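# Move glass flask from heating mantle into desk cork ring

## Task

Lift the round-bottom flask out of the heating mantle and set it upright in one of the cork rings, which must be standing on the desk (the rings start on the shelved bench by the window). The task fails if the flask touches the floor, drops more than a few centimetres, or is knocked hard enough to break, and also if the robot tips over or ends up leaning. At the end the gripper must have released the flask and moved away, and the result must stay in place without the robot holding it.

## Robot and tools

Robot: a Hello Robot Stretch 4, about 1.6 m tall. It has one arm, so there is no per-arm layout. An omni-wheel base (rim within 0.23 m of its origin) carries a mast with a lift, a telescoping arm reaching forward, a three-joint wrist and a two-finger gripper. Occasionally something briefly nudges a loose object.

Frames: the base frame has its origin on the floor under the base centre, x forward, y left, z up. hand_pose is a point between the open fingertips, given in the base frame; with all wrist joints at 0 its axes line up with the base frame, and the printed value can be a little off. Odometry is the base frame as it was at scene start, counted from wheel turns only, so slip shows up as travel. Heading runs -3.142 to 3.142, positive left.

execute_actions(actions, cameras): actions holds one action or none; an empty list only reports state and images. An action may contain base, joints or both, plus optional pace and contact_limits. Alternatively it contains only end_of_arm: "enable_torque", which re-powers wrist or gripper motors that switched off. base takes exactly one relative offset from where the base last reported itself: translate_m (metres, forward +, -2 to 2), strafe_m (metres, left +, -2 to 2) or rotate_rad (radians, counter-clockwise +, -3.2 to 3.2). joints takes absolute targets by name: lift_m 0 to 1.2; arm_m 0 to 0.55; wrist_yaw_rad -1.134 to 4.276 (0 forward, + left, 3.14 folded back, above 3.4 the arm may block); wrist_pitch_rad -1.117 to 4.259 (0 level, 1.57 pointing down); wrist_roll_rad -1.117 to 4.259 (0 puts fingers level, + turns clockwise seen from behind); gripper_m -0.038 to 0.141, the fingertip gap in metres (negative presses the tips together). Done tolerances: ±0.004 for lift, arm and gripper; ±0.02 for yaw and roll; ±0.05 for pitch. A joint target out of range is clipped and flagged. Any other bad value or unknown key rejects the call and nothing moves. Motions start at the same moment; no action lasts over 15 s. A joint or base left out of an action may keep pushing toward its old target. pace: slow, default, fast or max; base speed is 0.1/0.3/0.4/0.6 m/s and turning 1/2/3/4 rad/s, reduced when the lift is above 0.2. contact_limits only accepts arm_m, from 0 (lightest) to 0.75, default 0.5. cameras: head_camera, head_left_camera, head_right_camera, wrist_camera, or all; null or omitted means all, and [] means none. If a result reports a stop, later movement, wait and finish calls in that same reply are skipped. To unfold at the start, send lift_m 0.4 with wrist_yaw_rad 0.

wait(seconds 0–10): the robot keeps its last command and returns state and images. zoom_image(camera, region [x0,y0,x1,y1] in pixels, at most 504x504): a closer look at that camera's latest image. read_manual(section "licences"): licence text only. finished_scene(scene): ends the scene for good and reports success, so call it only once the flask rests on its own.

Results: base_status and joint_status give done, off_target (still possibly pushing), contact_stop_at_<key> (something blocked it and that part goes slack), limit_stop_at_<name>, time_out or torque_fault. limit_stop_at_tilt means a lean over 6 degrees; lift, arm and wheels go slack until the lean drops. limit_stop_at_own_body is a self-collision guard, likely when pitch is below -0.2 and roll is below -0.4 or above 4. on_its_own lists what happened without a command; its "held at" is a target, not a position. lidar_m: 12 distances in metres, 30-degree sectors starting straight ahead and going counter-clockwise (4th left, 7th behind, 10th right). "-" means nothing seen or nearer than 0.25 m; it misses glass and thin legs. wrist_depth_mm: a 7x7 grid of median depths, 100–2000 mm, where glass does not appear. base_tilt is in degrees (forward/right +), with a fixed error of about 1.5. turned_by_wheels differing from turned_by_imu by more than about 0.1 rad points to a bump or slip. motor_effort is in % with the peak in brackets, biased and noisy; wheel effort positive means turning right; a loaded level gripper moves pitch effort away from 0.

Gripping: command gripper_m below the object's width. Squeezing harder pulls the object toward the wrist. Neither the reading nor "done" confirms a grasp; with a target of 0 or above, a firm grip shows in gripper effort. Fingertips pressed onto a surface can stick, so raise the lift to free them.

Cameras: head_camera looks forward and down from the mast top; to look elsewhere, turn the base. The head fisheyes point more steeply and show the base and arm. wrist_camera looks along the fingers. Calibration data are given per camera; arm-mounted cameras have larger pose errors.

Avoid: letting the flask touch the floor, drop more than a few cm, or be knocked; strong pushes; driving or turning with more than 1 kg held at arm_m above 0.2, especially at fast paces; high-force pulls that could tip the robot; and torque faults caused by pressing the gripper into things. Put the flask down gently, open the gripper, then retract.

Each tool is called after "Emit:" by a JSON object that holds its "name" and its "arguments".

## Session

Emit:
{"name": "execute_actions", "arguments": {"actions": [{"joints":{"lift_m":0.4,"wrist_yaw_rad":0},"pace":"fast"}], "cameras": ["head_camera","head_left_camera"]}}

Scene clock: 2.33 s.
base_odometry: x=+0.000 y=+0.000 heading=+0.000 (m, m, rad; odometry frame)
turned_by_wheels: +0.000 (rad since the last result)
turned_by_imu: +0.000 (rad since the last result)
base_tilt: forward=-0.6 right=+0.0 (deg)
lidar_m: 1.56 1.51 1.56 1.07 1.03 1.07 1.45 1.64 1.71 1.35 1.27 1.34
base_status: not commanded
joint_positions: lift_m=+0.400 arm_m=+0.001 wrist_yaw_rad=+0.001 wrist_pitch_rad=-0.008 wrist_roll_rad=-0.010 gripper_m=+0.057
joint_status: all done
motor_effort: lift_m=+22(23) arm_m=+0(0) wrist_yaw_rad=-3(7) wrist_pitch_rad=-6(7) wrist_roll_rad=-1(2) gripper_m=-2(5) wheel_0=+0(1) wheel_1=+0(0) wheel_2=+0(0) (%)
hand_pose: x=+0.4605 y=-0.0873 z=+0.5802 quat_wxyz=(+1.000, -0.005, -0.004, +0.000) (m; base frame)
wrist_depth_mm: 1756 1921 - - - 1921 1576 / 1756 1430 - - - 1756 1042 / 1708 1921 - - - 1255 1042 / 1808 1983 - - - 1255 1060 / 1808 1983 - - 1537 1255 1078 / 1756 1808 194 1756 198 1229 1078 / 1366 1308 1336 108 1308 1182 1098
pictures: head_camera, head_left_camera
Images, in order (width x height): head_camera 420x560, head_left_camera 420x672.

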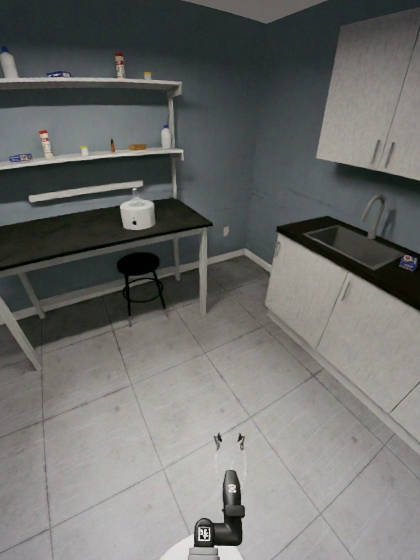

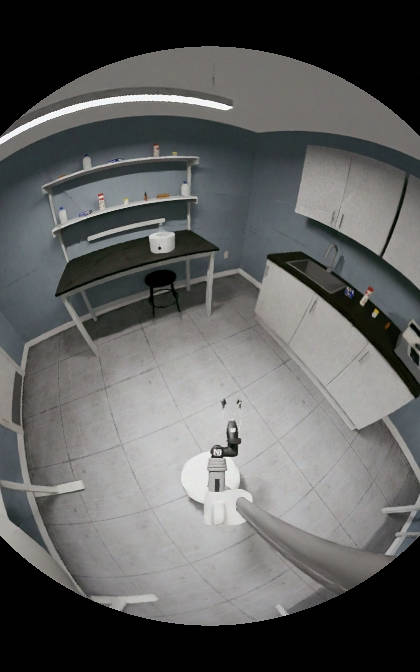

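Emit:
{"name": "execute_actions", "arguments": {"actions": [{"base":{"rotate_rad":-2.62},"joints":{"lift_m":0.85},"pace":"fast"}], "cameras": ["head_camera","head_left_camera"]}}

Scene clock: 7.73 s.
base_odometry: x=+0.000 y=+0.000 heading=-2.620 (m, m, rad; odometry frame)
turned_by_wheels: -2.620 (rad since the last result)
turned_by_imu: -2.636 (rad since the last result)
base_tilt: forward=-0.6 right=+0.0 (deg)
lidar_m: 1.63 1.69 1.37 1.29 1.32 1.60 1.57 1.61 1.09 0.99 1.04 1.39
base_status: done
joint_positions: lift_m=+0.850 arm_m=+0.001 wrist_yaw_rad=+0.000 wrist_pitch_rad=-0.008 wrist_roll_rad=-0.010 gripper_m=+0.057
joint_status: all done
motor_effort: lift_m=+22(25) arm_m=+0(0) wrist_yaw_rad=-2(3) wrist_pitch_rad=-7(7) wrist_roll_rad=+0(1) gripper_m=-2(3) wheel_0=-1(10) wheel_1=-1(11) wheel_2=-2(9) (%)
hand_pose: x=+0.4605 y=-0.0874 z=+1.0302 quat_wxyz=(+1.000, -0.005, -0.004, +0.000) (m; base frame)
wrist_depth_mm: - - - - - - - / - - - - - - - / - - - - - - - / - - - - - - - / - 1808 1756 1661 - - - / - - 194 - 197 - - / - - - 108 - - -
pictures: head_camera, head_left_camera
Images, in order (width x height): head_camera 420x560, head_left_camera 420x672.

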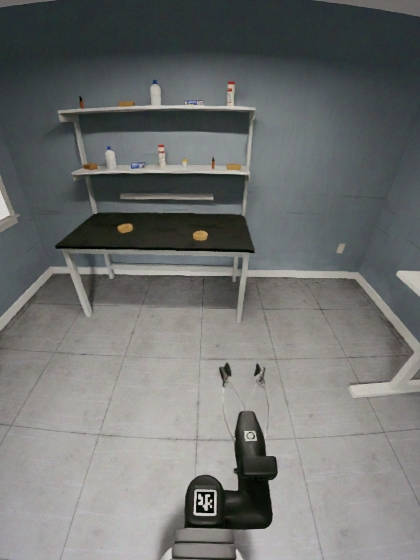

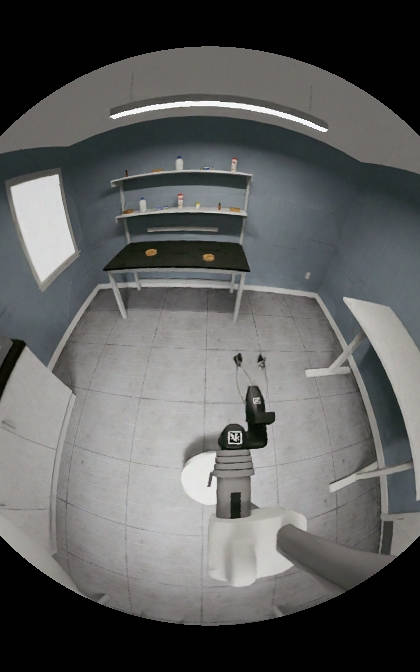

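Emit:
{"name": "execute_actions", "arguments": {"actions": [{"base":{"strafe_m":0.13},"joints":{"lift_m":1.0,"wrist_pitch_rad":1.57,"gripper_m":0.075},"pace":"fast"}], "cameras": []}}

Emit:
{"name": "execute_actions", "arguments": {"actions": [{"base":{"translate_m":1.3},"joints":{"arm_m":0.4},"pace":"fast"}], "cameras": ["head_left_camera","wrist_camera"]}}

Scene clock: 16.87 s.
base_odometry: x=+0.065 y=-0.113 heading=-2.620 (m, m, rad; odometry frame)
turned_by_wheels: +0.000 (rad since the last result)
turned_by_imu: +0.001 (rad since the last result)
base_tilt: forward=-0.6 right=+0.0 (deg)
lidar_m: 1.63 1.66 1.18 1.18 1.21 1.58 1.55 1.60 1.19 1.13 1.18 2.50
base_status: done
joint_positions: lift_m=+1.000 arm_m=+0.001 wrist_yaw_rad=+0.000 wrist_pitch_rad=+1.570 wrist_roll_rad=-0.010 gripper_m=+0.075
joint_status: all done
motor_effort: lift_m=+22(23) arm_m=-1(0) wrist_yaw_rad=-1(1) wrist_pitch_rad=+1(3) wrist_roll_rad=-1(2) gripper_m=-3(0) wheel_0=+1(10) wheel_1=-1(7) wheel_2=+0(1) (%)
hand_pose: x=+0.1724 y=-0.0874 z=+0.8895 quat_wxyz=(+0.708, -0.004, +0.707, +0.004) (m; base frame)
wrist_depth_mm: 1118 1118 1118 1098 1098 1078 1078 / 1138 1118 1118 1118 1118 1098 1098 / 1160 1118 1118 1118 1118 1098 1118 / 1118 1138 1118 946 1138 1118 1118 / 1138 1160 931 931 1138 1118 1118 / 1160 1160 201 931 931 1160 1138 / 1182 1160 1160 108 1160 1160 1138
pictures: none
No camera images: the call's "cameras" was empty. Leave "cameras" out to get every camera's image.

Scene clock: 21.97 s.
base_odometry: x=-1.062 y=-0.760 heading=-2.620 (m, m, rad; odometry frame)
turned_by_wheels: +0.000 (rad since the last result)
turned_by_imu: -0.002 (rad since the last result)
base_tilt: forward=-0.6 right=+0.0 (deg)
lidar_m: 0.32 0.34 0.49 1.78 1.41 1.70 3.76 1.67 1.17 1.12 0.46 0.34
base_status: done
joint_positions: lift_m=+1.000 arm_m=+0.399 wrist_yaw_rad=+0.000 wrist_pitch_rad=+1.570 wrist_roll_rad=-0.010 gripper_m=+0.075
joint_status: all done
motor_effort: lift_m=+22(22) arm_m=+8(11) wrist_yaw_rad=-3(2) wrist_pitch_rad=+0(2) wrist_roll_rad=-1(0) gripper_m=-1(3) wheel_0=+0(4) wheel_1=+0(6) wheel_2=+2(12) (%)
hand_pose: x=+0.5698 y=-0.0874 z=+0.8895 quat_wxyz=(+0.707, -0.004, +0.707, +0.004) (m; base frame)
wrist_depth_mm: 349 347 343 343 342 340 340 / 349 349 345 345 345 343 345 / 353 351 349 349 347 347 345 / 357 353 353 353 351 349 347 / 357 357 325 353 353 351 351 / 362 359 202 327 355 355 353 / 366 362 362 108 357 357 357
pictures: head_left_camera, wrist_camera
camera_calibration (this result's frames):
wrist_camera: T_world_to_cam=[[-0.0285773, -0.999436, -0.0176296, -0.04537], [-0.998789, 0.0278434, 0.0405592, 0.582697], [-0.0400455, 0.0187673, -0.999022, 1.14279], [0, 0, 0, 1]] pos_world=[0.626458, -0.0830158, 1.11724]
Images, in order (width x height): head_left_camera 420x672, wrist_camera 616x392.

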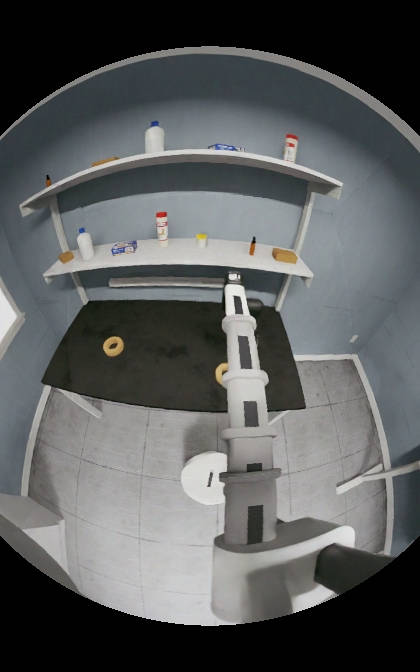

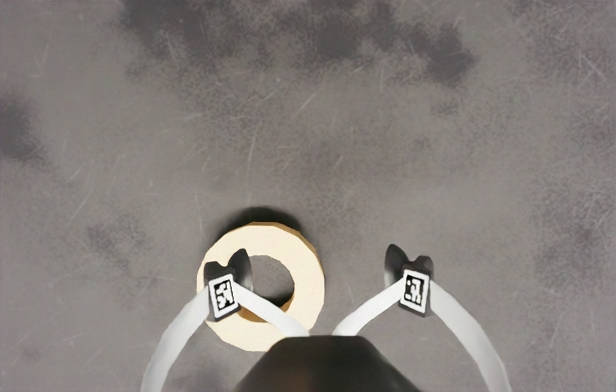

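Emit:
{"name": "execute_actions", "arguments": {"actions": [{"joints":{"arm_m":0.366}}], "cameras": []}}

Emit:
{"name": "execute_actions", "arguments": {"actions": [{"joints":{"lift_m":0.9}}], "cameras": ["wrist_camera"]}}

Emit:
{"name": "execute_actions", "arguments": {"actions": [{"joints":{"gripper_m":0.0}}], "cameras": []}}

Emit:
{"name": "execute_actions", "arguments": {"actions": [{"joints":{"lift_m":1.0}}], "cameras": ["wrist_camera"]}}

Emit:
{"name": "execute_actions", "arguments": {"actions": [{"base":{"translate_m":-1.0},"joints":{"arm_m":0.1,"lift_m":1.19},"pace":"fast"}], "cameras": []}}

Emit:
{"name": "execute_actions", "arguments": {"actions": [{"base":{"rotate_rad":-1.571}}], "cameras": []}}

Emit:
{"name": "execute_actions", "arguments": {"actions": [{"base":{"translate_m":0.65},"joints":{"arm_m":0.5},"pace":"fast"}], "cameras": ["head_left_camera","wrist_camera"]}}

Scene clock: 37.67 s.
base_odometry: x=-1.062 y=-0.760 heading=-2.620 (m, m, rad; odometry frame)
turned_by_wheels: +0.000 (rad since the last result)
turned_by_imu: +0.001 (rad since the last result)
base_tilt: forward=-0.6 right=+0.0 (deg)
lidar_m: 0.31 0.34 0.51 1.78 1.42 1.71 3.75 1.62 1.16 1.12 0.48 0.35
base_status: not commanded
joint_positions: lift_m=+1.000 arm_m=+0.367 wrist_yaw_rad=+0.000 wrist_pitch_rad=+1.570 wrist_roll_rad=-0.010 gripper_m=+0.075
joint_status: all done
motor_effort: lift_m=+22(22) arm_m=-8(9) wrist_yaw_rad=-1(1) wrist_pitch_rad=+0(2) wrist_roll_rad=-1(0) gripper_m=-2(4) wheel_0=+0(1) wheel_1=+0(0) wheel_2=+2(2) (%)
hand_pose: x=+0.5386 y=-0.0874 z=+0.8895 quat_wxyz=(+0.707, -0.004, +0.707, +0.004) (m; base frame)
wrist_depth_mm: 347 347 345 342 343 340 340 / 349 351 347 347 345 343 342 / 355 353 351 349 347 347 345 / 357 355 351 351 351 347 349 / 357 357 355 355 353 353 351 / 362 362 202 357 357 355 353 / 364 364 364 108 359 355 357
pictures: none
No camera images: the call's "cameras" was empty. Leave "cameras" out to get every camera's image.

Scene clock: 39.10 s.
base_odometry: x=-1.062 y=-0.760 heading=-2.620 (m, m, rad; odometry frame)
turned_by_wheels: +0.000 (rad since the last result)
turned_by_imu: +0.000 (rad since the last result)
base_tilt: forward=-0.6 right=+0.0 (deg)
lidar_m: 0.32 0.32 0.49 1.78 1.41 1.71 3.75 1.64 1.13 1.14 0.45 0.36
base_status: not commanded
joint_positions: lift_m=+0.900 arm_m=+0.367 wrist_yaw_rad=+0.000 wrist_pitch_rad=+1.570 wrist_roll_rad=-0.010 gripper_m=+0.075
joint_status: all done
motor_effort: lift_m=+15(21) arm_m=-8(8) wrist_yaw_rad=-2(1) wrist_pitch_rad=+0(0) wrist_roll_rad=-1(0) gripper_m=-3(2) wheel_0=+1(0) wheel_1=+0(0) wheel_2=+2(2) (%)
hand_pose: x=+0.5386 y=-0.0874 z=+0.7900 quat_wxyz=(+0.707, -0.004, +0.707, +0.004) (m; base frame)
wrist_depth_mm: 249 247 246 247 245 244 243 / 251 249 248 248 248 247 245 / 253 251 251 250 249 248 247 / 254 254 252 251 251 250 249 / 257 255 224 225 253 251 252 / 259 257 202 226 255 253 252 / 260 260 229 108 257 255 255
pictures: wrist_camera
camera_calibration (this result's frames):
wrist_camera: T_world_to_cam=[[-0.0285979, -0.999436, -0.0176278, -0.0480066], [-0.998786, 0.0278628, 0.040623, 0.555465], [-0.0401089, 0.0187681, -0.999019, 1.04222], [0, 0, 0, 1]] pos_world=[0.595221, -0.0830169, 1.01779]
Images, in order (width x height): wrist_camera 616x392.

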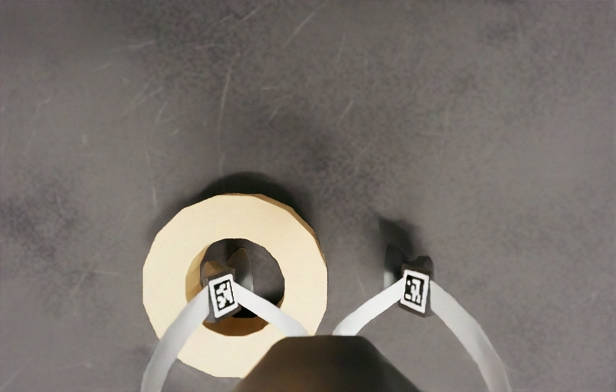

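Scene clock: 40.63 s.
base_odometry: x=-1.062 y=-0.760 heading=-2.620 (m, m, rad; odometry frame)
turned_by_wheels: +0.000 (rad since the last result)
turned_by_imu: +0.000 (rad since the last result)
base_tilt: forward=-0.7 right=+0.0 (deg)
lidar_m: 0.32 0.36 0.46 1.79 1.41 1.71 3.73 1.63 1.15 1.12 0.46 0.36
base_status: not commanded
joint_positions: lift_m=+0.900 arm_m=+0.367 wrist_yaw_rad=+0.000 wrist_pitch_rad=+1.570 wrist_roll_rad=-0.010 gripper_m=+0.001
joint_status: all done
motor_effort: lift_m=+15(15) arm_m=-8(8) wrist_yaw_rad=-2(3) wrist_pitch_rad=+0(1) wrist_roll_rad=+1(2) gripper_m=-19(19) wheel_0=+0(1) wheel_1=+0(0) wheel_2=+2(2) (%)
hand_pose: x=+0.5386 y=-0.0874 z=+0.7900 quat_wxyz=(+0.707, -0.004, +0.707, +0.004) (m; base frame)
wrist_depth_mm: 248 248 247 246 244 244 243 / 251 249 249 248 246 246 245 / 253 251 250 250 249 248 248 / 255 253 216 251 250 251 249 / 257 255 217 216 253 251 251 / 258 257 188 218 188 253 253 / 262 260 221 108 257 255 255
pictures: none
No camera images: the call's "cameras" was empty. Leave "cameras" out to get every camera's image.

Scene clock: 42.07 s.
base_odometry: x=-1.062 y=-0.760 heading=-2.620 (m, m, rad; odometry frame)
turned_by_wheels: +0.000 (rad since the last result)
turned_by_imu: +0.000 (rad since the last result)
base_tilt: forward=-0.6 right=+0.0 (deg)
lidar_m: 0.32 0.35 0.47 1.78 1.41 1.67 3.74 1.63 1.17 1.14 0.49 0.36
base_status: not commanded
joint_positions: lift_m=+1.000 arm_m=+0.367 wrist_yaw_rad=+0.000 wrist_pitch_rad=+1.570 wrist_roll_rad=-0.010 gripper_m=+0.001
joint_status: all done
motor_effort: lift_m=+23(24) arm_m=-8(8) wrist_yaw_rad=-3(0) wrist_pitch_rad=+0(0) wrist_roll_rad=-1(0) gripper_m=-20(21) wheel_0=+0(0) wheel_1=+0(0) wheel_2=+2(2) (%)
hand_pose: x=+0.5386 y=-0.0874 z=+0.8894 quat_wxyz=(+0.707, -0.004, +0.707, +0.004) (m; base frame)
wrist_depth_mm: 347 347 343 343 342 340 340 / 351 349 349 347 345 343 342 / 353 351 351 349 347 347 347 / 355 355 216 349 351 351 349 / 359 355 218 216 353 353 353 / 362 362 188 218 188 353 353 / 364 364 220 108 357 357 357
pictures: wrist_camera
camera_calibration (this result's frames):
wrist_camera: T_world_to_cam=[[-0.0285977, -0.999436, -0.0176278, -0.046255], [-0.998786, 0.0278626, 0.040623, 0.551425], [-0.0401089, 0.0187681, -0.999019, 1.1415], [0, 0, 0, 1]] pos_world=[0.595218, -0.0830169, 1.11717]
Images, in order (width x height): wrist_camera 616x392.

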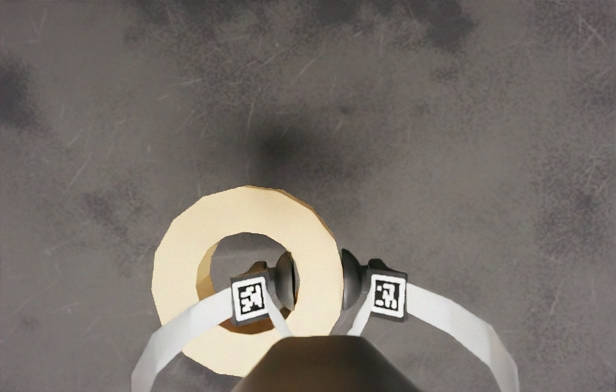

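Scene clock: 46.33 s.
base_odometry: x=-0.195 y=-0.262 heading=-2.620 (m, m, rad; odometry frame)
turned_by_wheels: +0.000 (rad since the last result)
turned_by_imu: +0.003 (rad since the last result)
base_tilt: forward=-0.7 right=+0.1 (deg)
lidar_m: 0.25 1.42 1.87 1.17 1.20 1.69 2.02 1.88 1.20 1.13 1.15 1.40
base_status: done
joint_positions: lift_m=+1.190 arm_m=+0.101 wrist_yaw_rad=+0.000 wrist_pitch_rad=+1.570 wrist_roll_rad=-0.010 gripper_m=+0.001
joint_status: all done
motor_effort: lift_m=+22(25) arm_m=-7(10) wrist_yaw_rad=-3(3) wrist_pitch_rad=-1(0) wrist_roll_rad=+0(1) gripper_m=-21(21) wheel_0=-1(3) wheel_1=+1(3) wheel_2=-1(11) (%)
hand_pose: x=+0.2724 y=-0.0874 z=+1.0795 quat_wxyz=(+0.707, -0.004, +0.707, +0.004) (m; base frame)
wrist_depth_mm: 1308 1308 1281 1281 1281 1281 1255 / 1336 1308 1308 1308 1281 1308 1281 / 1336 1336 1336 1336 1308 1308 1308 / 1336 1308 216 1308 1308 1308 1336 / 1336 1366 217 216 1308 1308 1336 / 1366 1366 189 217 188 1336 1336 / 1366 1397 220 108 1336 1366 1336
pictures: none
No camera images: the call's "cameras" was empty. Leave "cameras" out to get every camera's image.

Scene clock: 49.13 s.
base_odometry: x=-0.195 y=-0.262 heading=+2.092 (m, m, rad; odometry frame)
turned_by_wheels: -1.571 (rad since the last result)
turned_by_imu: -1.580 (rad since the last result)
base_tilt: forward=-0.6 right=+0.0 (deg)
lidar_m: 0.26 1.16 1.39 1.35 1.39 1.88 1.19 1.22 1.64 1.79 1.90 1.22
base_status: done
joint_positions: lift_m=+1.190 arm_m=+0.101 wrist_yaw_rad=+0.000 wrist_pitch_rad=+1.570 wrist_roll_rad=-0.010 gripper_m=+0.001
joint_status: not commanded
motor_effort: lift_m=+22(22) arm_m=-8(8) wrist_yaw_rad=+0(1) wrist_pitch_rad=-1(0) wrist_roll_rad=+0(2) gripper_m=-20(19) wheel_0=+0(4) wheel_1=+2(3) wheel_2=+0(6) (%)
hand_pose: x=+0.2724 y=-0.0874 z=+1.0795 quat_wxyz=(+0.707, -0.004, +0.707, +0.004) (m; base frame)
wrist_depth_mm: 1308 1308 1308 1308 1281 1281 1281 / 1308 1308 1308 1308 1308 1281 1308 / 1336 1336 1308 1336 1308 1308 1308 / 1336 1308 216 1336 1336 1336 1308 / 1366 1336 218 216 1336 1308 1308 / 1366 1366 189 217 188 1336 1308 / 1397 1336 220 108 1366 1308 1336
pictures: none
No camera images: the call's "cameras" was empty. Leave "cameras" out to get every camera's image.

Scene clock: 52.77 s.
base_odometry: x=-0.519 y=+0.301 heading=+2.092 (m, m, rad; odometry frame)
turned_by_wheels: +0.000 (rad since the last result)
turned_by_imu: -0.001 (rad since the last result)
base_tilt: forward=-0.6 right=+0.0 (deg)
lidar_m: 0.47 0.50 0.68 1.37 1.40 1.96 1.83 1.89 1.90 1.81 0.72 0.53
base_status: done
joint_positions: lift_m=+1.190 arm_m=+0.499 wrist_yaw_rad=+0.000 wrist_pitch_rad=+1.570 wrist_roll_rad=-0.010 gripper_m=+0.001
joint_status: all done
motor_effort: lift_m=+22(22) arm_m=+7(6) wrist_yaw_rad=-2(2) wrist_pitch_rad=+2(0) wrist_roll_rad=-1(0) gripper_m=-22(21) wheel_0=+0(6) wheel_1=+1(4) wheel_2=-1(8) (%)
hand_pose: x=+0.6699 y=-0.0874 z=+1.0795 quat_wxyz=(+0.707, -0.004, +0.707, +0.004) (m; base frame)
wrist_depth_mm: 349 347 345 345 343 343 342 / 351 351 347 347 349 345 345 / 355 353 351 349 349 349 347 / 357 355 216 351 351 351 351 / 359 359 217 216 355 355 351 / 364 364 189 218 188 357 357 / 366 366 220 108 362 359 359
pictures: head_left_camera, wrist_camera
camera_calibration (this result's frames):
wrist_camera: T_world_to_cam=[[-0.0285204, -0.999438, -0.0176302, -0.0391994], [-0.998792, 0.0277868, 0.0405373, 0.674923], [-0.0400246, 0.018765, -0.999022, 1.33659], [0, 0, 0, 1]] pos_world=[0.726486, -0.0830126, 1.30724]
Images, in order (width x height): head_left_camera 420x672, wrist_camera 616x392.

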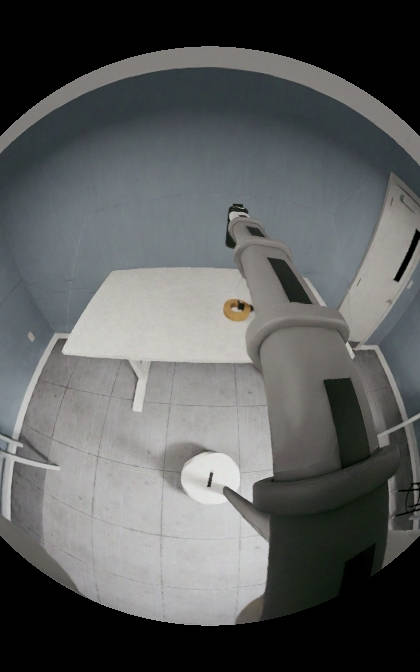

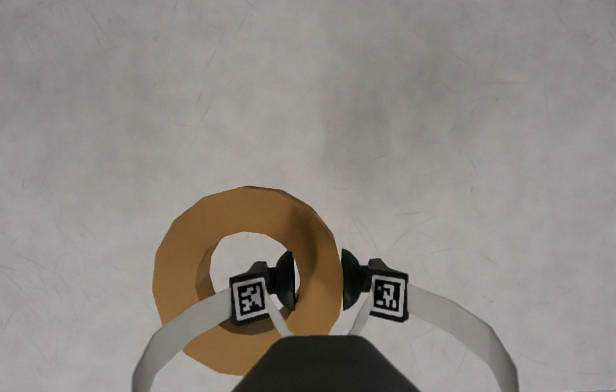

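Emit:
{"name": "execute_actions", "arguments": {"actions": [{"joints":{"lift_m":1.094}}], "cameras": []}}

Emit:
{"name": "execute_actions", "arguments": {"actions": [{"joints":{"gripper_m":0.075}}], "cameras": []}}

Emit:
{"name": "execute_actions", "arguments": {"actions": [{"joints":{"lift_m":1.19}}], "cameras": ["wrist_camera"]}}

Emit:
{"name": "execute_actions", "arguments": {"actions": [{"base":{"translate_m":-0.5},"joints":{"arm_m":0.0},"pace":"fast"}], "cameras": []}}

Emit:
{"name": "execute_actions", "arguments": {"actions": [{"base":{"rotate_rad":-1.571},"joints":{"wrist_pitch_rad":0,"lift_m":0.95}}], "cameras": ["head_camera","wrist_camera"]}}

Scene clock: 64.07 s.
base_odometry: x=-0.519 y=+0.301 heading=+2.092 (m, m, rad; odometry frame)
turned_by_wheels: +0.000 (rad since the last result)
turned_by_imu: +0.001 (rad since the last result)
base_tilt: forward=-0.6 right=+0.0 (deg)
lidar_m: 0.45 0.54 0.66 1.36 1.42 1.94 1.82 1.88 1.90 1.82 0.73 0.50
base_status: not commanded
joint_positions: lift_m=+1.094 arm_m=+0.499 wrist_yaw_rad=+0.000 wrist_pitch_rad=+1.570 wrist_roll_rad=-0.010 gripper_m=+0.001
joint_status: all done
motor_effort: lift_m=+16(21) arm_m=+8(8) wrist_yaw_rad=-3(0) wrist_pitch_rad=+0(1) wrist_roll_rad=+0(2) gripper_m=-21(21) wheel_0=+0(0) wheel_1=+1(2) wheel_2=+0(1) (%)
hand_pose: x=+0.6699 y=-0.0874 z=+0.9840 quat_wxyz=(+0.707, -0.004, +0.707, +0.004) (m; base frame)
wrist_depth_mm: 254 253 252 251 251 249 250 / 257 255 254 253 252 251 251 / 258 257 257 256 255 253 253 / 260 258 216 257 256 255 255 / 263 260 217 216 258 257 257 / 266 264 187 218 188 259 259 / 267 265 220 108 263 262 262
pictures: none
No camera images: the call's "cameras" was empty. Leave "cameras" out to get every camera's image.

Scene clock: 65.60 s.
base_odometry: x=-0.519 y=+0.301 heading=+2.092 (m, m, rad; odometry frame)
turned_by_wheels: +0.000 (rad since the last result)
turned_by_imu: +0.000 (rad since the last result)
base_tilt: forward=-0.6 right=+0.0 (deg)
lidar_m: 0.47 0.54 0.69 1.38 1.40 1.97 1.80 1.87 1.91 1.81 0.76 0.50
base_status: not commanded
joint_positions: lift_m=+1.094 arm_m=+0.499 wrist_yaw_rad=+0.000 wrist_pitch_rad=+1.570 wrist_roll_rad=-0.010 gripper_m=+0.075
joint_status: all done
motor_effort: lift_m=+16(16) arm_m=+7(7) wrist_yaw_rad=-2(1) wrist_pitch_rad=+0(0) wrist_roll_rad=-1(0) gripper_m=+0(20) wheel_0=+0(0) wheel_1=+1(1) wheel_2=-1(0) (%)
hand_pose: x=+0.6699 y=-0.0874 z=+0.9840 quat_wxyz=(+0.707, -0.004, +0.707, +0.004) (m; base frame)
wrist_depth_mm: 254 254 252 252 250 250 249 / 256 255 255 254 253 251 251 / 258 257 256 255 254 254 253 / 260 259 229 257 256 255 255 / 263 262 230 231 258 258 257 / 264 264 201 231 260 259 258 / 266 266 265 108 263 262 262
pictures: none
No camera images: the call's "cameras" was empty. Leave "cameras" out to get every camera's image.

Scene clock: 67.00 s.
base_odometry: x=-0.519 y=+0.301 heading=+2.092 (m, m, rad; odometry frame)
turned_by_wheels: +0.000 (rad since the last result)
turned_by_imu: +0.000 (rad since the last result)
base_tilt: forward=-0.6 right=+0.0 (deg)
lidar_m: 0.47 0.49 0.69 1.36 1.41 1.97 1.85 1.91 1.92 1.82 0.75 0.49
base_status: not commanded
joint_positions: lift_m=+1.190 arm_m=+0.499 wrist_yaw_rad=+0.000 wrist_pitch_rad=+1.570 wrist_roll_rad=-0.010 gripper_m=+0.075
joint_status: all done
motor_effort: lift_m=+23(24) arm_m=+7(7) wrist_yaw_rad=-3(4) wrist_pitch_rad=-2(0) wrist_roll_rad=-1(2) gripper_m=-4(1) wheel_0=+0(0) wheel_1=+1(1) wheel_2=-1(0) (%)
hand_pose: x=+0.6699 y=-0.0874 z=+1.0794 quat_wxyz=(+0.707, -0.004, +0.707, +0.004) (m; base frame)
wrist_depth_mm: 347 349 347 345 343 342 342 / 351 349 349 347 347 345 345 / 355 353 353 351 351 349 347 / 357 357 355 353 351 351 351 / 362 359 340 355 353 355 353 / 364 364 202 357 357 357 355 / 368 366 364 108 362 359 359
pictures: wrist_camera
camera_calibration (this result's frames):
wrist_camera: T_world_to_cam=[[-0.0285203, -0.999438, -0.0176302, -0.0391999], [-0.998792, 0.0277868, 0.0405373, 0.674929], [-0.0400246, 0.018765, -0.999022, 1.33656], [0, 0, 0, 1]] pos_world=[0.726491, -0.0830126, 1.3072]
Images, in order (width x height): wrist_camera 616x392.

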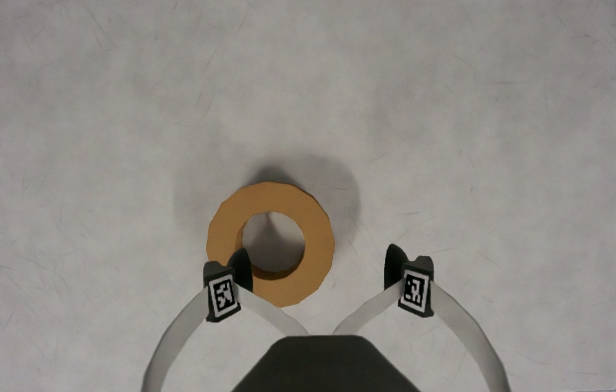

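Scene clock: 70.13 s.
base_odometry: x=-0.270 y=-0.132 heading=+2.092 (m, m, rad; odometry frame)
turned_by_wheels: +0.000 (rad since the last result)
turned_by_imu: +0.002 (rad since the last result)
base_tilt: forward=-0.7 right=+0.0 (deg)
lidar_m: 0.99 1.03 2.22 1.35 1.38 2.03 1.33 1.39 1.87 1.81 1.90 1.03
base_status: done
joint_positions: lift_m=+1.190 arm_m=+0.002 wrist_yaw_rad=+0.000 wrist_pitch_rad=+1.570 wrist_roll_rad=-0.010 gripper_m=+0.075
joint_status: all done
joint sent to its limit — the command would take arm_m past its lower limit, so that joint was sent only as far as its limit.
motor_effort: lift_m=+22(22) arm_m=-8(10) wrist_yaw_rad=-1(3) wrist_pitch_rad=+0(1) wrist_roll_rad=-1(2) gripper_m=-3(0) wheel_0=-1(5) wheel_1=-1(3) wheel_2=-1(9) (%)
hand_pose: x=+0.1735 y=-0.0874 z=+1.0795 quat_wxyz=(+0.707, -0.004, +0.707, +0.004) (m; base frame)
wrist_depth_mm: 1308 1308 1308 1281 1255 1308 1281 / 1308 1281 1336 1308 1308 1281 1308 / 1336 1308 1336 1308 1308 1308 1308 / 1336 1336 1336 1160 1308 1308 1336 / 1336 1336 1118 1118 1336 1336 1308 / 1366 1366 202 1118 1336 1336 1308 / 1336 1366 1366 108 1336 1336 1336
pictures: none
No camera images: the call's "cameras" was empty. Leave "cameras" out to get every camera's image.

Scene clock: 72.93 s.
base_odometry: x=-0.270 y=-0.132 heading=+0.521 (m, m, rad; odometry frame)
turned_by_wheels: -1.571 (rad since the last result)
turned_by_imu: -1.580 (rad since the last result)
base_tilt: forward=-0.6 right=+0.0 (deg)
lidar_m: 1.81 1.89 1.05 0.98 1.06 2.23 1.34 1.38 2.01 1.29 1.37 1.89
base_status: done
joint_positions: lift_m=+0.950 arm_m=+0.002 wrist_yaw_rad=+0.000 wrist_pitch_rad=+0.003 wrist_roll_rad=-0.010 gripper_m=+0.075
joint_status: all done
motor_effort: lift_m=+15(20) arm_m=-8(8) wrist_yaw_rad=-4(1) wrist_pitch_rad=-9(13) wrist_roll_rad=-2(1) gripper_m=-2(2) wheel_0=+0(3) wheel_1=+0(2) wheel_2=+2(9) (%)
hand_pose: x=+0.4618 y=-0.0874 z=+1.1277 quat_wxyz=(+1.000, -0.005, +0.001, +0.000) (m; base frame)
wrist_depth_mm: - - - - - - - / - - - - - - - / - - - - - - - / - - - - - - - / - - 1708 1921 1661 - - / - - 202 - 1808 - - / - - - 108 - - -
pictures: head_camera, wrist_camera
camera_calibration (this result's frames):
wrist_camera: T_world_to_cam=[[0.0175396, -0.999431, -0.0287974, -0.0529543], [-0.0442379, 0.027998, -0.998629, 1.19626], [0.998867, 0.0187895, -0.0437217, -0.180598], [0, 0, 0, 1]] pos_world=[0.234243, -0.0830237, 1.1852]
Images, in order (width x height): head_camera 420x560, wrist_camera 616x392.

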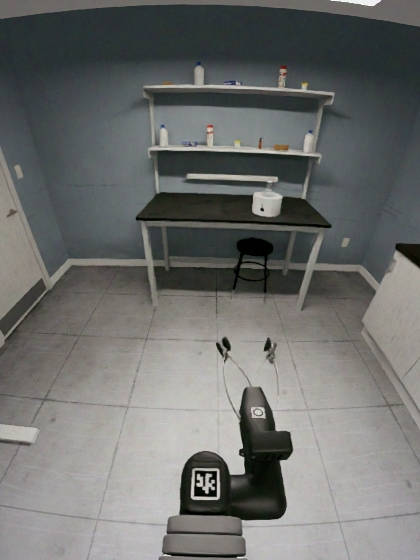

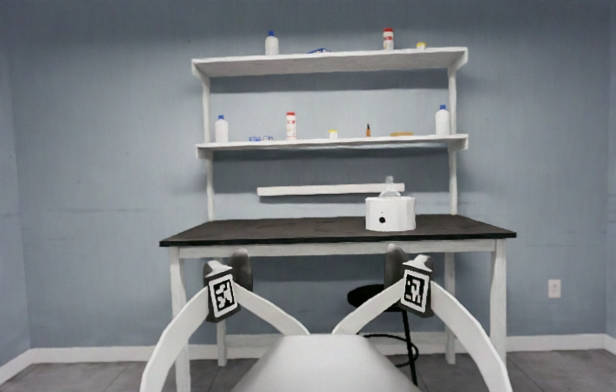

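Emit:
{"name": "execute_actions", "arguments": {"actions": [{"base":{"strafe_m":-0.385},"pace":"fast"}], "cameras": []}}

Emit:
{"name": "execute_actions", "arguments": {"actions": [{"base":{"translate_m":1.2},"joints":{"gripper_m":0.1},"pace":"fast"}], "cameras": ["head_camera","wrist_camera"]}}

Scene clock: 79.93 s.
base_odometry: x=-0.078 y=-0.466 heading=+0.522 (m, m, rad; odometry frame)
turned_by_wheels: +0.000 (rad since the last result)
turned_by_imu: +0.000 (rad since the last result)
base_tilt: forward=-0.6 right=+0.1 (deg)
lidar_m: 1.79 1.93 1.48 1.40 1.43 1.42 1.34 1.36 1.60 0.91 0.96 1.33
base_status: done
joint_positions: lift_m=+0.950 arm_m=+0.002 wrist_yaw_rad=+0.000 wrist_pitch_rad=+0.003 wrist_roll_rad=-0.010 gripper_m=+0.075
joint_status: not commanded
motor_effort: lift_m=+16(16) arm_m=-8(8) wrist_yaw_rad=-1(1) wrist_pitch_rad=-8(7) wrist_roll_rad=+0(0) gripper_m=-2(1) wheel_0=+0(10) wheel_1=+2(9) wheel_2=+0(0) (%)
hand_pose: x=+0.4618 y=-0.0874 z=+1.1277 quat_wxyz=(+1.000, -0.005, +0.001, +0.000) (m; base frame)
wrist_depth_mm: - - - - - - - / - - - - - - - / - - - - - - - / - - - - - - - / - - 1708 1808 1661 - - / - - 202 - 1661 - - / - - - 108 - - -
pictures: none
No camera images: the call's "cameras" was empty. Leave "cameras" out to get every camera's image.

Scene clock: 84.60 s.
base_odometry: x=+0.962 y=+0.132 heading=+0.522 (m, m, rad; odometry frame)
turned_by_wheels: +0.000 (rad since the last result)
turned_by_imu: -0.003 (rad since the last result)
base_tilt: forward=-0.6 right=+0.1 (deg)
lidar_m: 0.60 0.63 0.88 2.01 1.50 2.03 3.26 1.34 0.93 0.90 0.94 0.65
base_status: done
joint_positions: lift_m=+0.950 arm_m=+0.002 wrist_yaw_rad=+0.000 wrist_pitch_rad=+0.003 wrist_roll_rad=-0.010 gripper_m=+0.100
joint_status: all done
motor_effort: lift_m=+16(16) arm_m=-8(8) wrist_yaw_rad=-1(2) wrist_pitch_rad=-8(8) wrist_roll_rad=+0(3) gripper_m=+1(2) wheel_0=+0(6) wheel_1=+1(6) wheel_2=+2(10) (%)
hand_pose: x=+0.4618 y=-0.0874 z=+1.1277 quat_wxyz=(+1.000, -0.005, +0.001, +0.000) (m; base frame)
wrist_depth_mm: 1182 1205 1205 1182 1182 1182 1182 / 1205 1182 1205 1205 1205 904 1182 / 1205 1205 1229 1205 1229 1205 1205 / 1205 1229 1229 1205 1205 1205 1205 / 1229 1229 1229 668 1229 1229 1229 / 809 798 199 517 559 676 1229 / 559 521 539 108 539 517 512
pictures: head_camera, wrist_camera
camera_calibration (this result's frames):
wrist_camera: T_world_to_cam=[[0.0175888, -0.999431, -0.0287951, -0.052968], [-0.0441112, 0.0279958, -0.998634, 1.19616], [0.998872, 0.018835, -0.0435936, -0.180747], [0, 0, 0, 1]] pos_world=[0.234239, -0.0830209, 1.18512]
Images, in order (width x height): head_camera 420x560, wrist_camera 616x392.

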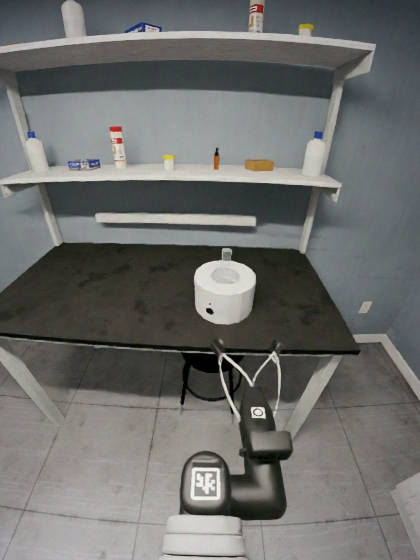

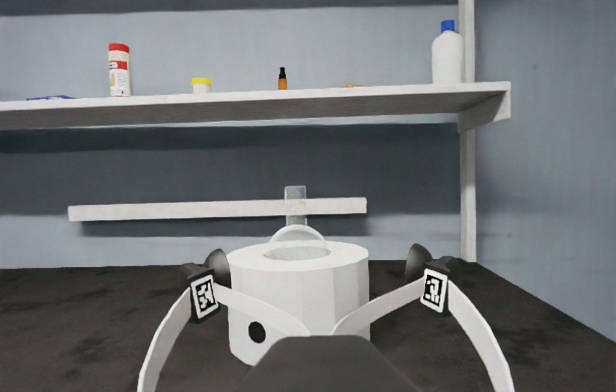

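Emit:
{"name": "execute_actions", "arguments": {"actions": [{"base":{"strafe_m":0.03},"joints":{"lift_m":0.962,"arm_m":0.27}}], "cameras": ["wrist_camera"]}}

Emit:
{"name": "execute_actions", "arguments": {"actions": [{"joints":{"arm_m":0.38},"pace":"slow"}], "cameras": ["wrist_camera"]}}

Scene clock: 96.03 s.
base_odometry: x=+0.947 y=+0.158 heading=+0.522 (m, m, rad; odometry frame)
turned_by_wheels: +0.000 (rad since the last result)
turned_by_imu: +0.001 (rad since the last result)
base_tilt: forward=-0.6 right=+0.1 (deg)
lidar_m: 0.60 0.66 0.90 1.95 1.48 1.91 3.28 1.38 0.97 0.94 0.97 0.65
base_status: done
joint_positions: lift_m=+0.962 arm_m=+0.269 wrist_yaw_rad=+0.000 wrist_pitch_rad=+0.002 wrist_roll_rad=-0.010 gripper_m=+0.100
joint_status: all done
motor_effort: lift_m=+22(23) arm_m=+8(8) wrist_yaw_rad=-1(1) wrist_pitch_rad=-7(8) wrist_roll_rad=+0(0) gripper_m=+0(2) wheel_0=+2(8) wheel_1=+0(6) wheel_2=+0(3) (%)
hand_pose: x=+0.7280 y=-0.0874 z=+1.1393 quat_wxyz=(+1.000, -0.005, +0.001, +0.000) (m; base frame)
wrist_depth_mm: 931 917 917 917 917 683 917 / 691 707 647 668 691 707 640 / 946 931 931 946 946 931 931 / 946 946 946 946 946 931 931 / 946 960 946 946 960 960 946 / 842 831 199 415 330 707 831 / 585 544 298 108 283 512 530
pictures: wrist_camera
camera_calibration (this result's frames):
wrist_camera: T_world_to_cam=[[0.0176112, -0.99943, -0.0287885, -0.0573359], [-0.0437327, 0.0279954, -0.998651, 1.21924], [0.998888, 0.0188464, -0.0432148, -0.446563], [0, 0, 0, 1]] pos_world=[0.500397, -0.0830202, 1.19664]
Images, in order (width x height): wrist_camera 616x392.

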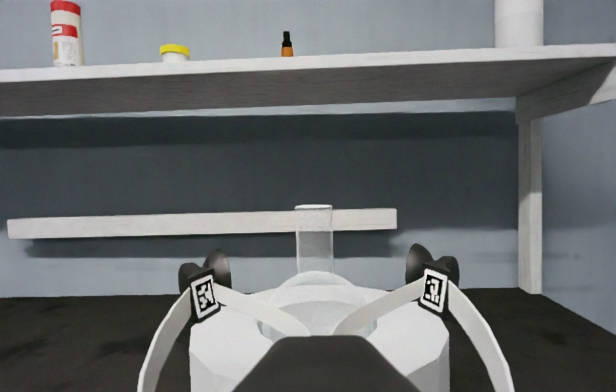

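Scene clock: 98.40 s.
base_odometry: x=+0.947 y=+0.158 heading=+0.522 (m, m, rad; odometry frame)
turned_by_wheels: +0.000 (rad since the last result)
turned_by_imu: +0.000 (rad since the last result)
base_tilt: forward=-0.6 right=+0.0 (deg)
lidar_m: 0.58 0.66 0.91 1.98 1.48 1.92 3.27 1.37 0.98 0.92 0.99 0.62
base_status: not commanded
joint_positions: lift_m=+0.962 arm_m=+0.379 wrist_yaw_rad=+0.000 wrist_pitch_rad=+0.002 wrist_roll_rad=-0.010 gripper_m=+0.100
joint_status: all done
motor_effort: lift_m=+22(23) arm_m=+8(6) wrist_yaw_rad=-1(1) wrist_pitch_rad=-7(5) wrist_roll_rad=+1(1) gripper_m=-1(2) wheel_0=+2(2) wheel_1=+0(0) wheel_2=+0(0) (%)
hand_pose: x=+0.8380 y=-0.0874 z=+1.1393 quat_wxyz=(+1.000, -0.005, +0.001, +0.000) (m; base frame)
wrist_depth_mm: 661 809 809 492 496 508 473 / 615 627 647 676 691 715 640 / 831 820 831 831 831 820 820 / 842 831 831 831 820 820 820 / 831 842 750 831 842 831 831 / 842 842 199 788 332 699 732 / 585 539 282 108 281 270 530
pictures: wrist_camera
camera_calibration (this result's frames):
wrist_camera: T_world_to_cam=[[0.0176113, -0.99943, -0.0287885, -0.0592729], [-0.0437327, 0.0279955, -0.998651, 1.22405], [0.998888, 0.0188465, -0.0432148, -0.556429], [0, 0, 0, 1]] pos_world=[0.610385, -0.0830202, 1.19664]
Images, in order (width x height): wrist_camera 616x392.

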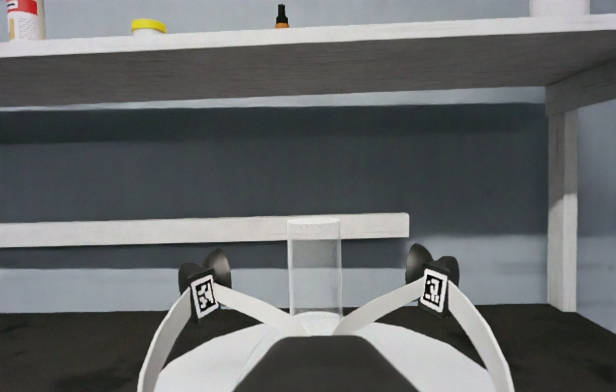

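Emit:
{"name": "execute_actions", "arguments": {"actions": [{"joints":{"arm_m":0.392,"lift_m":0.956},"pace":"slow"}], "cameras": []}}

Emit:
{"name": "execute_actions", "arguments": {"actions": [{"joints":{"gripper_m":0.0}}], "cameras": []}}

Emit:
{"name": "execute_actions", "arguments": {"actions": [{"joints":{"lift_m":1.12},"pace":"slow"}], "cameras": ["wrist_camera"]}}

Emit:
{"name": "execute_actions", "arguments": {"actions": [{"base":{"translate_m":-1.232},"joints":{"arm_m":0.0}}], "cameras": []}}

Emit:
{"name": "execute_actions", "arguments": {"actions": [{"base":{"strafe_m":0.63}}], "cameras": []}}

Emit:
{"name": "execute_actions", "arguments": {"actions": [{"base":{"rotate_rad":1.575},"joints":{"wrist_yaw_rad":-0.8},"pace":"slow"}], "cameras": ["head_camera"]}}

Emit:
{"name": "zoom_image", "arguments": {"camera": "head_camera", "region": [180,240,300,340]}}

Scene clock: 113.13 s.
base_odometry: x=+0.947 y=+0.158 heading=+0.522 (m, m, rad; odometry frame)
turned_by_wheels: +0.000 (rad since the last result)
turned_by_imu: +0.001 (rad since the last result)
base_tilt: forward=-0.6 right=+0.0 (deg)
lidar_m: 0.59 0.64 0.92 1.97 1.46 1.94 3.27 1.39 0.99 0.94 0.97 0.63
base_status: not commanded
joint_positions: lift_m=+0.956 arm_m=+0.391 wrist_yaw_rad=+0.000 wrist_pitch_rad=+0.002 wrist_roll_rad=-0.010 gripper_m=+0.100
joint_status: all done
motor_effort: lift_m=+15(22) arm_m=+8(7) wrist_yaw_rad=-2(2) wrist_pitch_rad=-6(5) wrist_roll_rad=-3(1) gripper_m=-1(1) wheel_0=+2(2) wheel_1=+0(0) wheel_2=+0(0) (%)
hand_pose: x=+0.8500 y=-0.0874 z=+1.1339 quat_wxyz=(+1.000, -0.005, +0.001, +0.000) (m; base frame)
wrist_depth_mm: 621 480 492 504 469 477 488 / 627 647 668 699 723 732 668 / 809 809 809 809 809 809 809 / 820 820 831 809 820 820 809 / 831 831 831 820 820 820 820 / 842 820 200 768 317 683 732 / 574 530 271 108 270 259 521
pictures: none
No camera images: the call's "cameras" was empty. Leave "cameras" out to get every camera's image.

Scene clock: 114.93 s.
base_odometry: x=+0.947 y=+0.158 heading=+0.522 (m, m, rad; odometry frame)
turned_by_wheels: +0.000 (rad since the last result)
turned_by_imu: +0.000 (rad since the last result)
base_tilt: forward=-0.6 right=+0.0 (deg)
lidar_m: 0.60 0.64 0.90 1.98 1.47 1.94 3.28 1.39 0.97 0.94 0.98 0.63
base_status: not commanded
joint_positions: lift_m=+0.956 arm_m=+0.391 wrist_yaw_rad=+0.001 wrist_pitch_rad=+0.000 wrist_roll_rad=-0.010 gripper_m=+0.001
joint_status: all done
motor_effort: lift_m=+15(15) arm_m=+7(8) wrist_yaw_rad=-5(4) wrist_pitch_rad=-1(5) wrist_roll_rad=-2(0) gripper_m=-24(24) wheel_0=+3(2) wheel_1=+0(0) wheel_2=+0(0) (%)
hand_pose: x=+0.8502 y=-0.0871 z=+1.1345 quat_wxyz=(+1.000, -0.005, +0.000, +0.000) (m; base frame)
wrist_depth_mm: 621 564 484 496 500 469 484 / 621 634 661 676 699 715 647 / 820 809 809 820 809 809 809 / 820 820 820 820 809 820 820 / 820 831 831 820 831 820 820 / 831 842 187 732 190 750 741 / 574 508 273 108 273 248 525
pictures: none
No camera images: the call's "cameras" was empty. Leave "cameras" out to get every camera's image.

Scene clock: 117.07 s.
base_odometry: x=+0.947 y=+0.158 heading=+0.522 (m, m, rad; odometry frame)
turned_by_wheels: +0.000 (rad since the last result)
turned_by_imu: +0.000 (rad since the last result)
base_tilt: forward=-0.6 right=+0.1 (deg)
lidar_m: 0.60 0.64 0.92 1.95 1.48 1.93 3.25 1.36 0.98 0.93 0.99 0.62
base_status: not commanded
joint_positions: lift_m=+1.120 arm_m=+0.391 wrist_yaw_rad=+0.001 wrist_pitch_rad=+0.004 wrist_roll_rad=-0.010 gripper_m=+0.001
joint_status: all done
motor_effort: lift_m=+24(25) arm_m=+7(7) wrist_yaw_rad=-3(4) wrist_pitch_rad=-11(14) wrist_roll_rad=-1(1) gripper_m=-23(25) wheel_0=+2(3) wheel_1=+0(0) wheel_2=+0(0) (%)
hand_pose: x=+0.8501 y=-0.0873 z=+1.2966 quat_wxyz=(+1.000, -0.005, +0.002, +0.000) (m; base frame)
wrist_depth_mm: 798 798 788 788 798 788 788 / 809 809 809 798 798 798 535 / 820 809 809 809 634 809 525 / 820 820 809 820 809 809 723 / 831 831 831 831 831 820 820 / 788 768 187 741 190 831 831 / 842 842 842 108 842 831 831
pictures: wrist_camera
camera_calibration (this result's frames):
wrist_camera: T_world_to_cam=[[0.017981, -0.999423, -0.0288243, -0.0551021], [-0.0458073, 0.0279752, -0.998558, 1.38332], [0.998788, 0.0192755, -0.0452779, -0.559001], [0, 0, 0, 1]] pos_world=[0.622681, -0.0829939, 1.35443]
Images, in order (width x height): wrist_camera 616x392.

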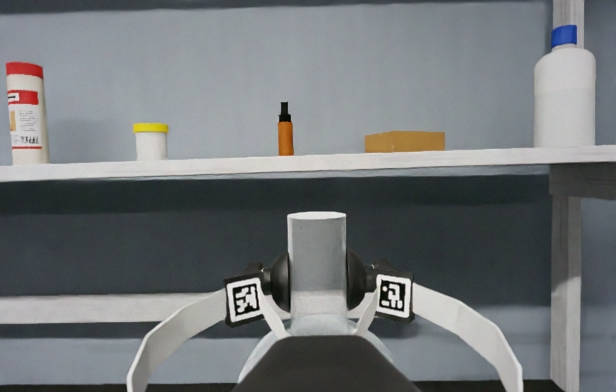

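Scene clock: 122.67 s.
base_odometry: x=-0.121 y=-0.456 heading=+0.522 (m, m, rad; odometry frame)
turned_by_wheels: +0.000 (rad since the last result)
turned_by_imu: +0.005 (rad since the last result)
base_tilt: forward=-0.6 right=+0.0 (deg)
lidar_m: 1.82 1.95 1.43 1.36 1.43 1.37 1.33 1.36 1.64 0.95 0.99 1.36
base_status: done
joint_positions: lift_m=+1.120 arm_m=+0.002 wrist_yaw_rad=+0.000 wrist_pitch_rad=+0.004 wrist_roll_rad=-0.010 gripper_m=+0.001
joint_status: all done
joint sent to its limit — the command would take arm_m past its lower limit, so that joint was sent only as far as its limit.
motor_effort: lift_m=+23(23) arm_m=-8(11) wrist_yaw_rad=-1(2) wrist_pitch_rad=-13(14) wrist_roll_rad=-1(1) gripper_m=-23(22) wheel_0=+0(5) wheel_1=+0(5) wheel_2=-1(9) (%)
hand_pose: x=+0.4618 y=-0.0875 z=+1.2966 quat_wxyz=(+1.000, -0.005, +0.002, +0.000) (m; base frame)
wrist_depth_mm: - - - - - - - / - - - - - - - / - - - - - - - / - - - - - - - / - - - 1863 - - - / - - 187 - 190 - - / - - - 108 - - -
pictures: none
No camera images: the call's "cameras" was empty. Leave "cameras" out to get every camera's image.

Scene clock: 126.10 s.
base_odometry: x=-0.435 y=+0.090 heading=+0.522 (m, m, rad; odometry frame)
turned_by_wheels: +0.000 (rad since the last result)
turned_by_imu: +0.002 (rad since the last result)
base_tilt: forward=-0.6 right=+0.0 (deg)
lidar_m: 1.86 1.06 0.75 0.70 0.75 0.99 1.32 1.34 1.90 1.57 1.65 1.92
base_status: done
joint_positions: lift_m=+1.120 arm_m=+0.002 wrist_yaw_rad=+0.000 wrist_pitch_rad=+0.004 wrist_roll_rad=-0.010 gripper_m=+0.001
joint_status: not commanded
motor_effort: lift_m=+22(23) arm_m=-8(8) wrist_yaw_rad=-3(0) wrist_pitch_rad=-14(11) wrist_roll_rad=+0(0) gripper_m=-21(21) wheel_0=+1(7) wheel_1=-1(5) wheel_2=+0(2) (%)
hand_pose: x=+0.4618 y=-0.0874 z=+1.2967 quat_wxyz=(+1.000, -0.005, +0.002, +0.000) (m; base frame)
wrist_depth_mm: - - - - - - - / - - - - - - - / - - - - - - - / - - - - - - - / - - - - 1983 1756 - / - - 187 - 190 - - / - - - 108 - - -
pictures: none
No camera images: the call's "cameras" was empty. Leave "cameras" out to get every camera's image.

Scene clock: 128.97 s.
base_odometry: x=-0.435 y=+0.090 heading=+2.096 (m, m, rad; odometry frame)
turned_by_wheels: +1.575 (rad since the last result)
turned_by_imu: +1.585 (rad since the last result)
base_tilt: forward=-0.6 right=+0.0 (deg)
lidar_m: 0.70 0.74 1.01 1.31 1.38 1.95 1.62 1.67 1.93 1.85 1.05 0.76
base_status: done
joint_positions: lift_m=+1.120 arm_m=+0.002 wrist_yaw_rad=-0.800 wrist_pitch_rad=+0.004 wrist_roll_rad=-0.010 gripper_m=+0.001
joint_status: all done
motor_effort: lift_m=+22(22) arm_m=-8(8) wrist_yaw_rad=-3(8) wrist_pitch_rad=-12(12) wrist_roll_rad=-2(1) gripper_m=-21(22) wheel_0=-1(3) wheel_1=-2(1) wheel_2=-2(10) (%)
hand_pose: x=+0.3117 y=-0.2678 z=+1.2967 quat_wxyz=(+0.921, -0.004, +0.004, -0.389) (m; base frame)
wrist_depth_mm: 1138 1366 1576 1983 - - - / 1160 1336 1618 1983 - - - / 1160 1336 1618 1921 - - - / 1160 1366 1618 1983 - - - / 1160 1366 1576 1863 - - - / 1118 1205 187 - 190 - - / 842 768 809 108 - - -
pictures: head_camera
Images, in order (width x height): head_camera 420x560.

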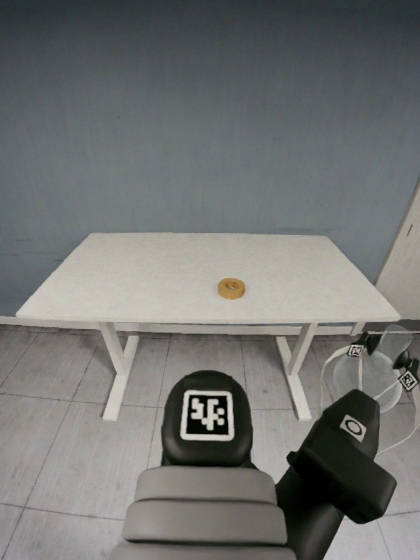

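Region (180, 240, 300, 340) of head_camera's 420x560 image, scaled by 4.200, with more detail than that image has.

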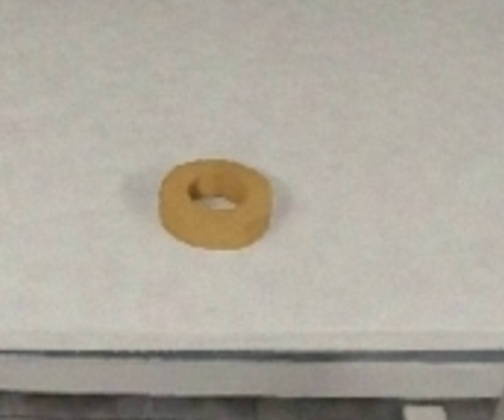

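Emit:
{"name": "execute_actions", "arguments": {"actions": [{"joints":{"wrist_yaw_rad":0},"pace":"slow"}], "cameras": []}}

Emit:
{"name": "execute_actions", "arguments": {"actions": [{"joints":{"arm_m":0.443,"lift_m":1.0},"pace":"slow"}], "cameras": []}}

Emit:
{"name": "execute_actions", "arguments": {"actions": [{"joints":{"lift_m":0.955},"pace":"slow"}], "cameras": []}}

Emit:
{"name": "execute_actions", "arguments": {"actions": [{"joints":{"lift_m":0.945},"pace":"slow"}], "cameras": []}}

Emit:
{"name": "execute_actions", "arguments": {"actions": [{"joints":{"lift_m":0.935},"pace":"slow"}], "cameras": []}}

Scene clock: 140.97 s.
base_odometry: x=-0.435 y=+0.090 heading=+2.096 (m, m, rad; odometry frame)
turned_by_wheels: +0.000 (rad since the last result)
turned_by_imu: +0.001 (rad since the last result)
base_tilt: forward=-0.6 right=+0.0 (deg)
lidar_m: 0.72 0.72 0.99 1.32 1.39 1.96 1.62 1.66 1.89 1.85 1.03 0.75
base_status: not commanded
joint_positions: lift_m=+1.120 arm_m=+0.002 wrist_yaw_rad=-0.001 wrist_pitch_rad=+0.004 wrist_roll_rad=-0.010 gripper_m=+0.001
joint_status: all done
motor_effort: lift_m=+22(22) arm_m=-8(8) wrist_yaw_rad=-1(8) wrist_pitch_rad=-13(12) wrist_roll_rad=+0(1) gripper_m=-22(23) wheel_0=-1(1) wheel_1=-2(2) wheel_2=-2(2) (%)
hand_pose: x=+0.4618 y=-0.0876 z=+1.2967 quat_wxyz=(+1.000, -0.005, +0.002, +0.000) (m; base frame)
wrist_depth_mm: 1308 1281 1281 1281 1281 1281 1308 / 1308 1308 1308 1308 1281 1281 1281 / 1308 1308 1308 1308 1308 1308 1281 / 1336 1308 1336 1336 1308 1308 1308 / 1366 1366 1336 1336 1336 1336 1336 / 1336 1182 187 1060 190 1098 1336 / 842 778 809 108 809 741 759
pictures: none
No camera images: the call's "cameras" was empty. Leave "cameras" out to get every camera's image.

Scene clock: 146.67 s.
base_odometry: x=-0.435 y=+0.090 heading=+2.096 (m, m, rad; odometry frame)
turned_by_wheels: +0.000 (rad since the last result)
turned_by_imu: +0.001 (rad since the last result)
base_tilt: forward=-0.6 right=+0.0 (deg)
lidar_m: 0.70 0.75 1.03 1.32 1.38 1.95 1.61 1.65 1.93 1.85 1.05 0.75
base_status: not commanded
joint_positions: lift_m=+1.000 arm_m=+0.442 wrist_yaw_rad=+0.000 wrist_pitch_rad=+0.004 wrist_roll_rad=-0.010 gripper_m=+0.001
joint_status: all done
motor_effort: lift_m=+16(21) arm_m=+8(9) wrist_yaw_rad=+0(1) wrist_pitch_rad=-14(13) wrist_roll_rad=-1(1) gripper_m=-22(23) wheel_0=-1(1) wheel_1=-2(2) wheel_2=-2(2) (%)
hand_pose: x=+0.9009 y=-0.0875 z=+1.1772 quat_wxyz=(+1.000, -0.005, +0.002, +0.000) (m; base frame)
wrist_depth_mm: 854 854 854 854 854 842 842 / 866 866 866 854 842 854 854 / 878 866 866 866 854 866 854 / 878 878 866 878 878 866 866 / 891 891 891 891 878 878 866 / 904 820 187 732 190 750 741 / 580 535 569 108 564 512 530
pictures: none
No camera images: the call's "cameras" was empty. Leave "cameras" out to get every camera's image.

Scene clock: 147.90 s.
base_odometry: x=-0.435 y=+0.090 heading=+2.096 (m, m, rad; odometry frame)
turned_by_wheels: +0.000 (rad since the last result)
turned_by_imu: +0.000 (rad since the last result)
base_tilt: forward=-0.6 right=+0.0 (deg)
lidar_m: 0.70 0.74 0.99 1.31 1.39 1.93 1.61 1.65 1.91 1.86 1.06 0.74
base_status: not commanded
joint_positions: lift_m=+0.955 arm_m=+0.442 wrist_yaw_rad=+0.000 wrist_pitch_rad=+0.004 wrist_roll_rad=-0.010 gripper_m=+0.001
joint_status: all done
motor_effort: lift_m=+16(17) arm_m=+8(8) wrist_yaw_rad=-1(1) wrist_pitch_rad=-11(13) wrist_roll_rad=-1(1) gripper_m=-22(20) wheel_0=-1(1) wheel_1=-2(2) wheel_2=-2(2) (%)
hand_pose: x=+0.9009 y=-0.0875 z=+1.1322 quat_wxyz=(+1.000, -0.005, +0.002, +0.000) (m; base frame)
wrist_depth_mm: 854 854 854 854 854 831 831 / 866 854 866 866 854 866 854 / 878 866 866 866 866 866 866 / 878 878 878 878 866 866 866 / 891 891 891 891 866 866 878 / 707 699 187 609 190 627 627 / 488 449 473 108 473 430 445
pictures: none
No camera images: the call's "cameras" was empty. Leave "cameras" out to get every camera's image.

Scene clock: 148.63 s.
base_odometry: x=-0.435 y=+0.090 heading=+2.096 (m, m, rad; odometry frame)
turned_by_wheels: +0.000 (rad since the last result)
turned_by_imu: +0.000 (rad since the last result)
base_tilt: forward=-0.6 right=+0.1 (deg)
lidar_m: 0.70 0.73 1.00 1.30 1.39 1.97 1.59 1.67 1.95 1.87 1.09 0.75
base_status: not commanded
joint_positions: lift_m=+0.945 arm_m=+0.442 wrist_yaw_rad=+0.000 wrist_pitch_rad=+0.004 wrist_roll_rad=-0.010 gripper_m=+0.001
joint_status: all done
motor_effort: lift_m=+16(16) arm_m=+8(8) wrist_yaw_rad=+0(2) wrist_pitch_rad=-13(14) wrist_roll_rad=-1(0) gripper_m=-24(20) wheel_0=-1(1) wheel_1=-2(2) wheel_2=-2(3) (%)
hand_pose: x=+0.9009 y=-0.0875 z=+1.1222 quat_wxyz=(+1.000, -0.005, +0.002, +0.000) (m; base frame)
wrist_depth_mm: 866 854 854 866 842 842 842 / 878 854 866 854 854 854 854 / 878 878 866 866 866 866 866 / 878 891 878 878 866 866 866 / 891 878 878 878 878 866 866 / 676 654 187 585 190 603 597 / 466 430 455 108 449 410 427
pictures: none
No camera images: the call's "cameras" was empty. Leave "cameras" out to get every camera's image.

Scene clock: 149.37 s.
base_odometry: x=-0.435 y=+0.090 heading=+2.096 (m, m, rad; odometry frame)
turned_by_wheels: +0.000 (rad since the last result)
turned_by_imu: +0.000 (rad since the last result)
base_tilt: forward=-0.6 right=+0.1 (deg)
lidar_m: 0.70 0.73 1.00 1.30 1.37 1.95 1.61 1.66 1.92 1.85 1.03 0.74
base_status: not commanded
joint_positions: lift_m=+0.935 arm_m=+0.442 wrist_yaw_rad=+0.000 wrist_pitch_rad=+0.004 wrist_roll_rad=-0.010 gripper_m=+0.001
joint_status: all done
motor_effort: lift_m=+16(16) arm_m=+8(8) wrist_yaw_rad=+1(0) wrist_pitch_rad=-12(13) wrist_roll_rad=+0(0) gripper_m=-24(22) wheel_0=-1(1) wheel_1=-2(2) wheel_2=-2(2) (%)
hand_pose: x=+0.9009 y=-0.0875 z=+1.1122 quat_wxyz=(+1.000, -0.005, +0.002, +0.000) (m; base frame)
wrist_depth_mm: 854 854 854 842 854 842 842 / 866 866 866 854 854 842 854 / 878 878 878 866 866 854 854 / 891 878 866 891 878 878 866 / 904 891 891 878 866 878 878 / 640 634 187 559 190 574 569 / 445 413 433 108 433 392 410
pictures: none
No camera images: the call's "cameras" was empty. Leave "cameras" out to get every camera's image.


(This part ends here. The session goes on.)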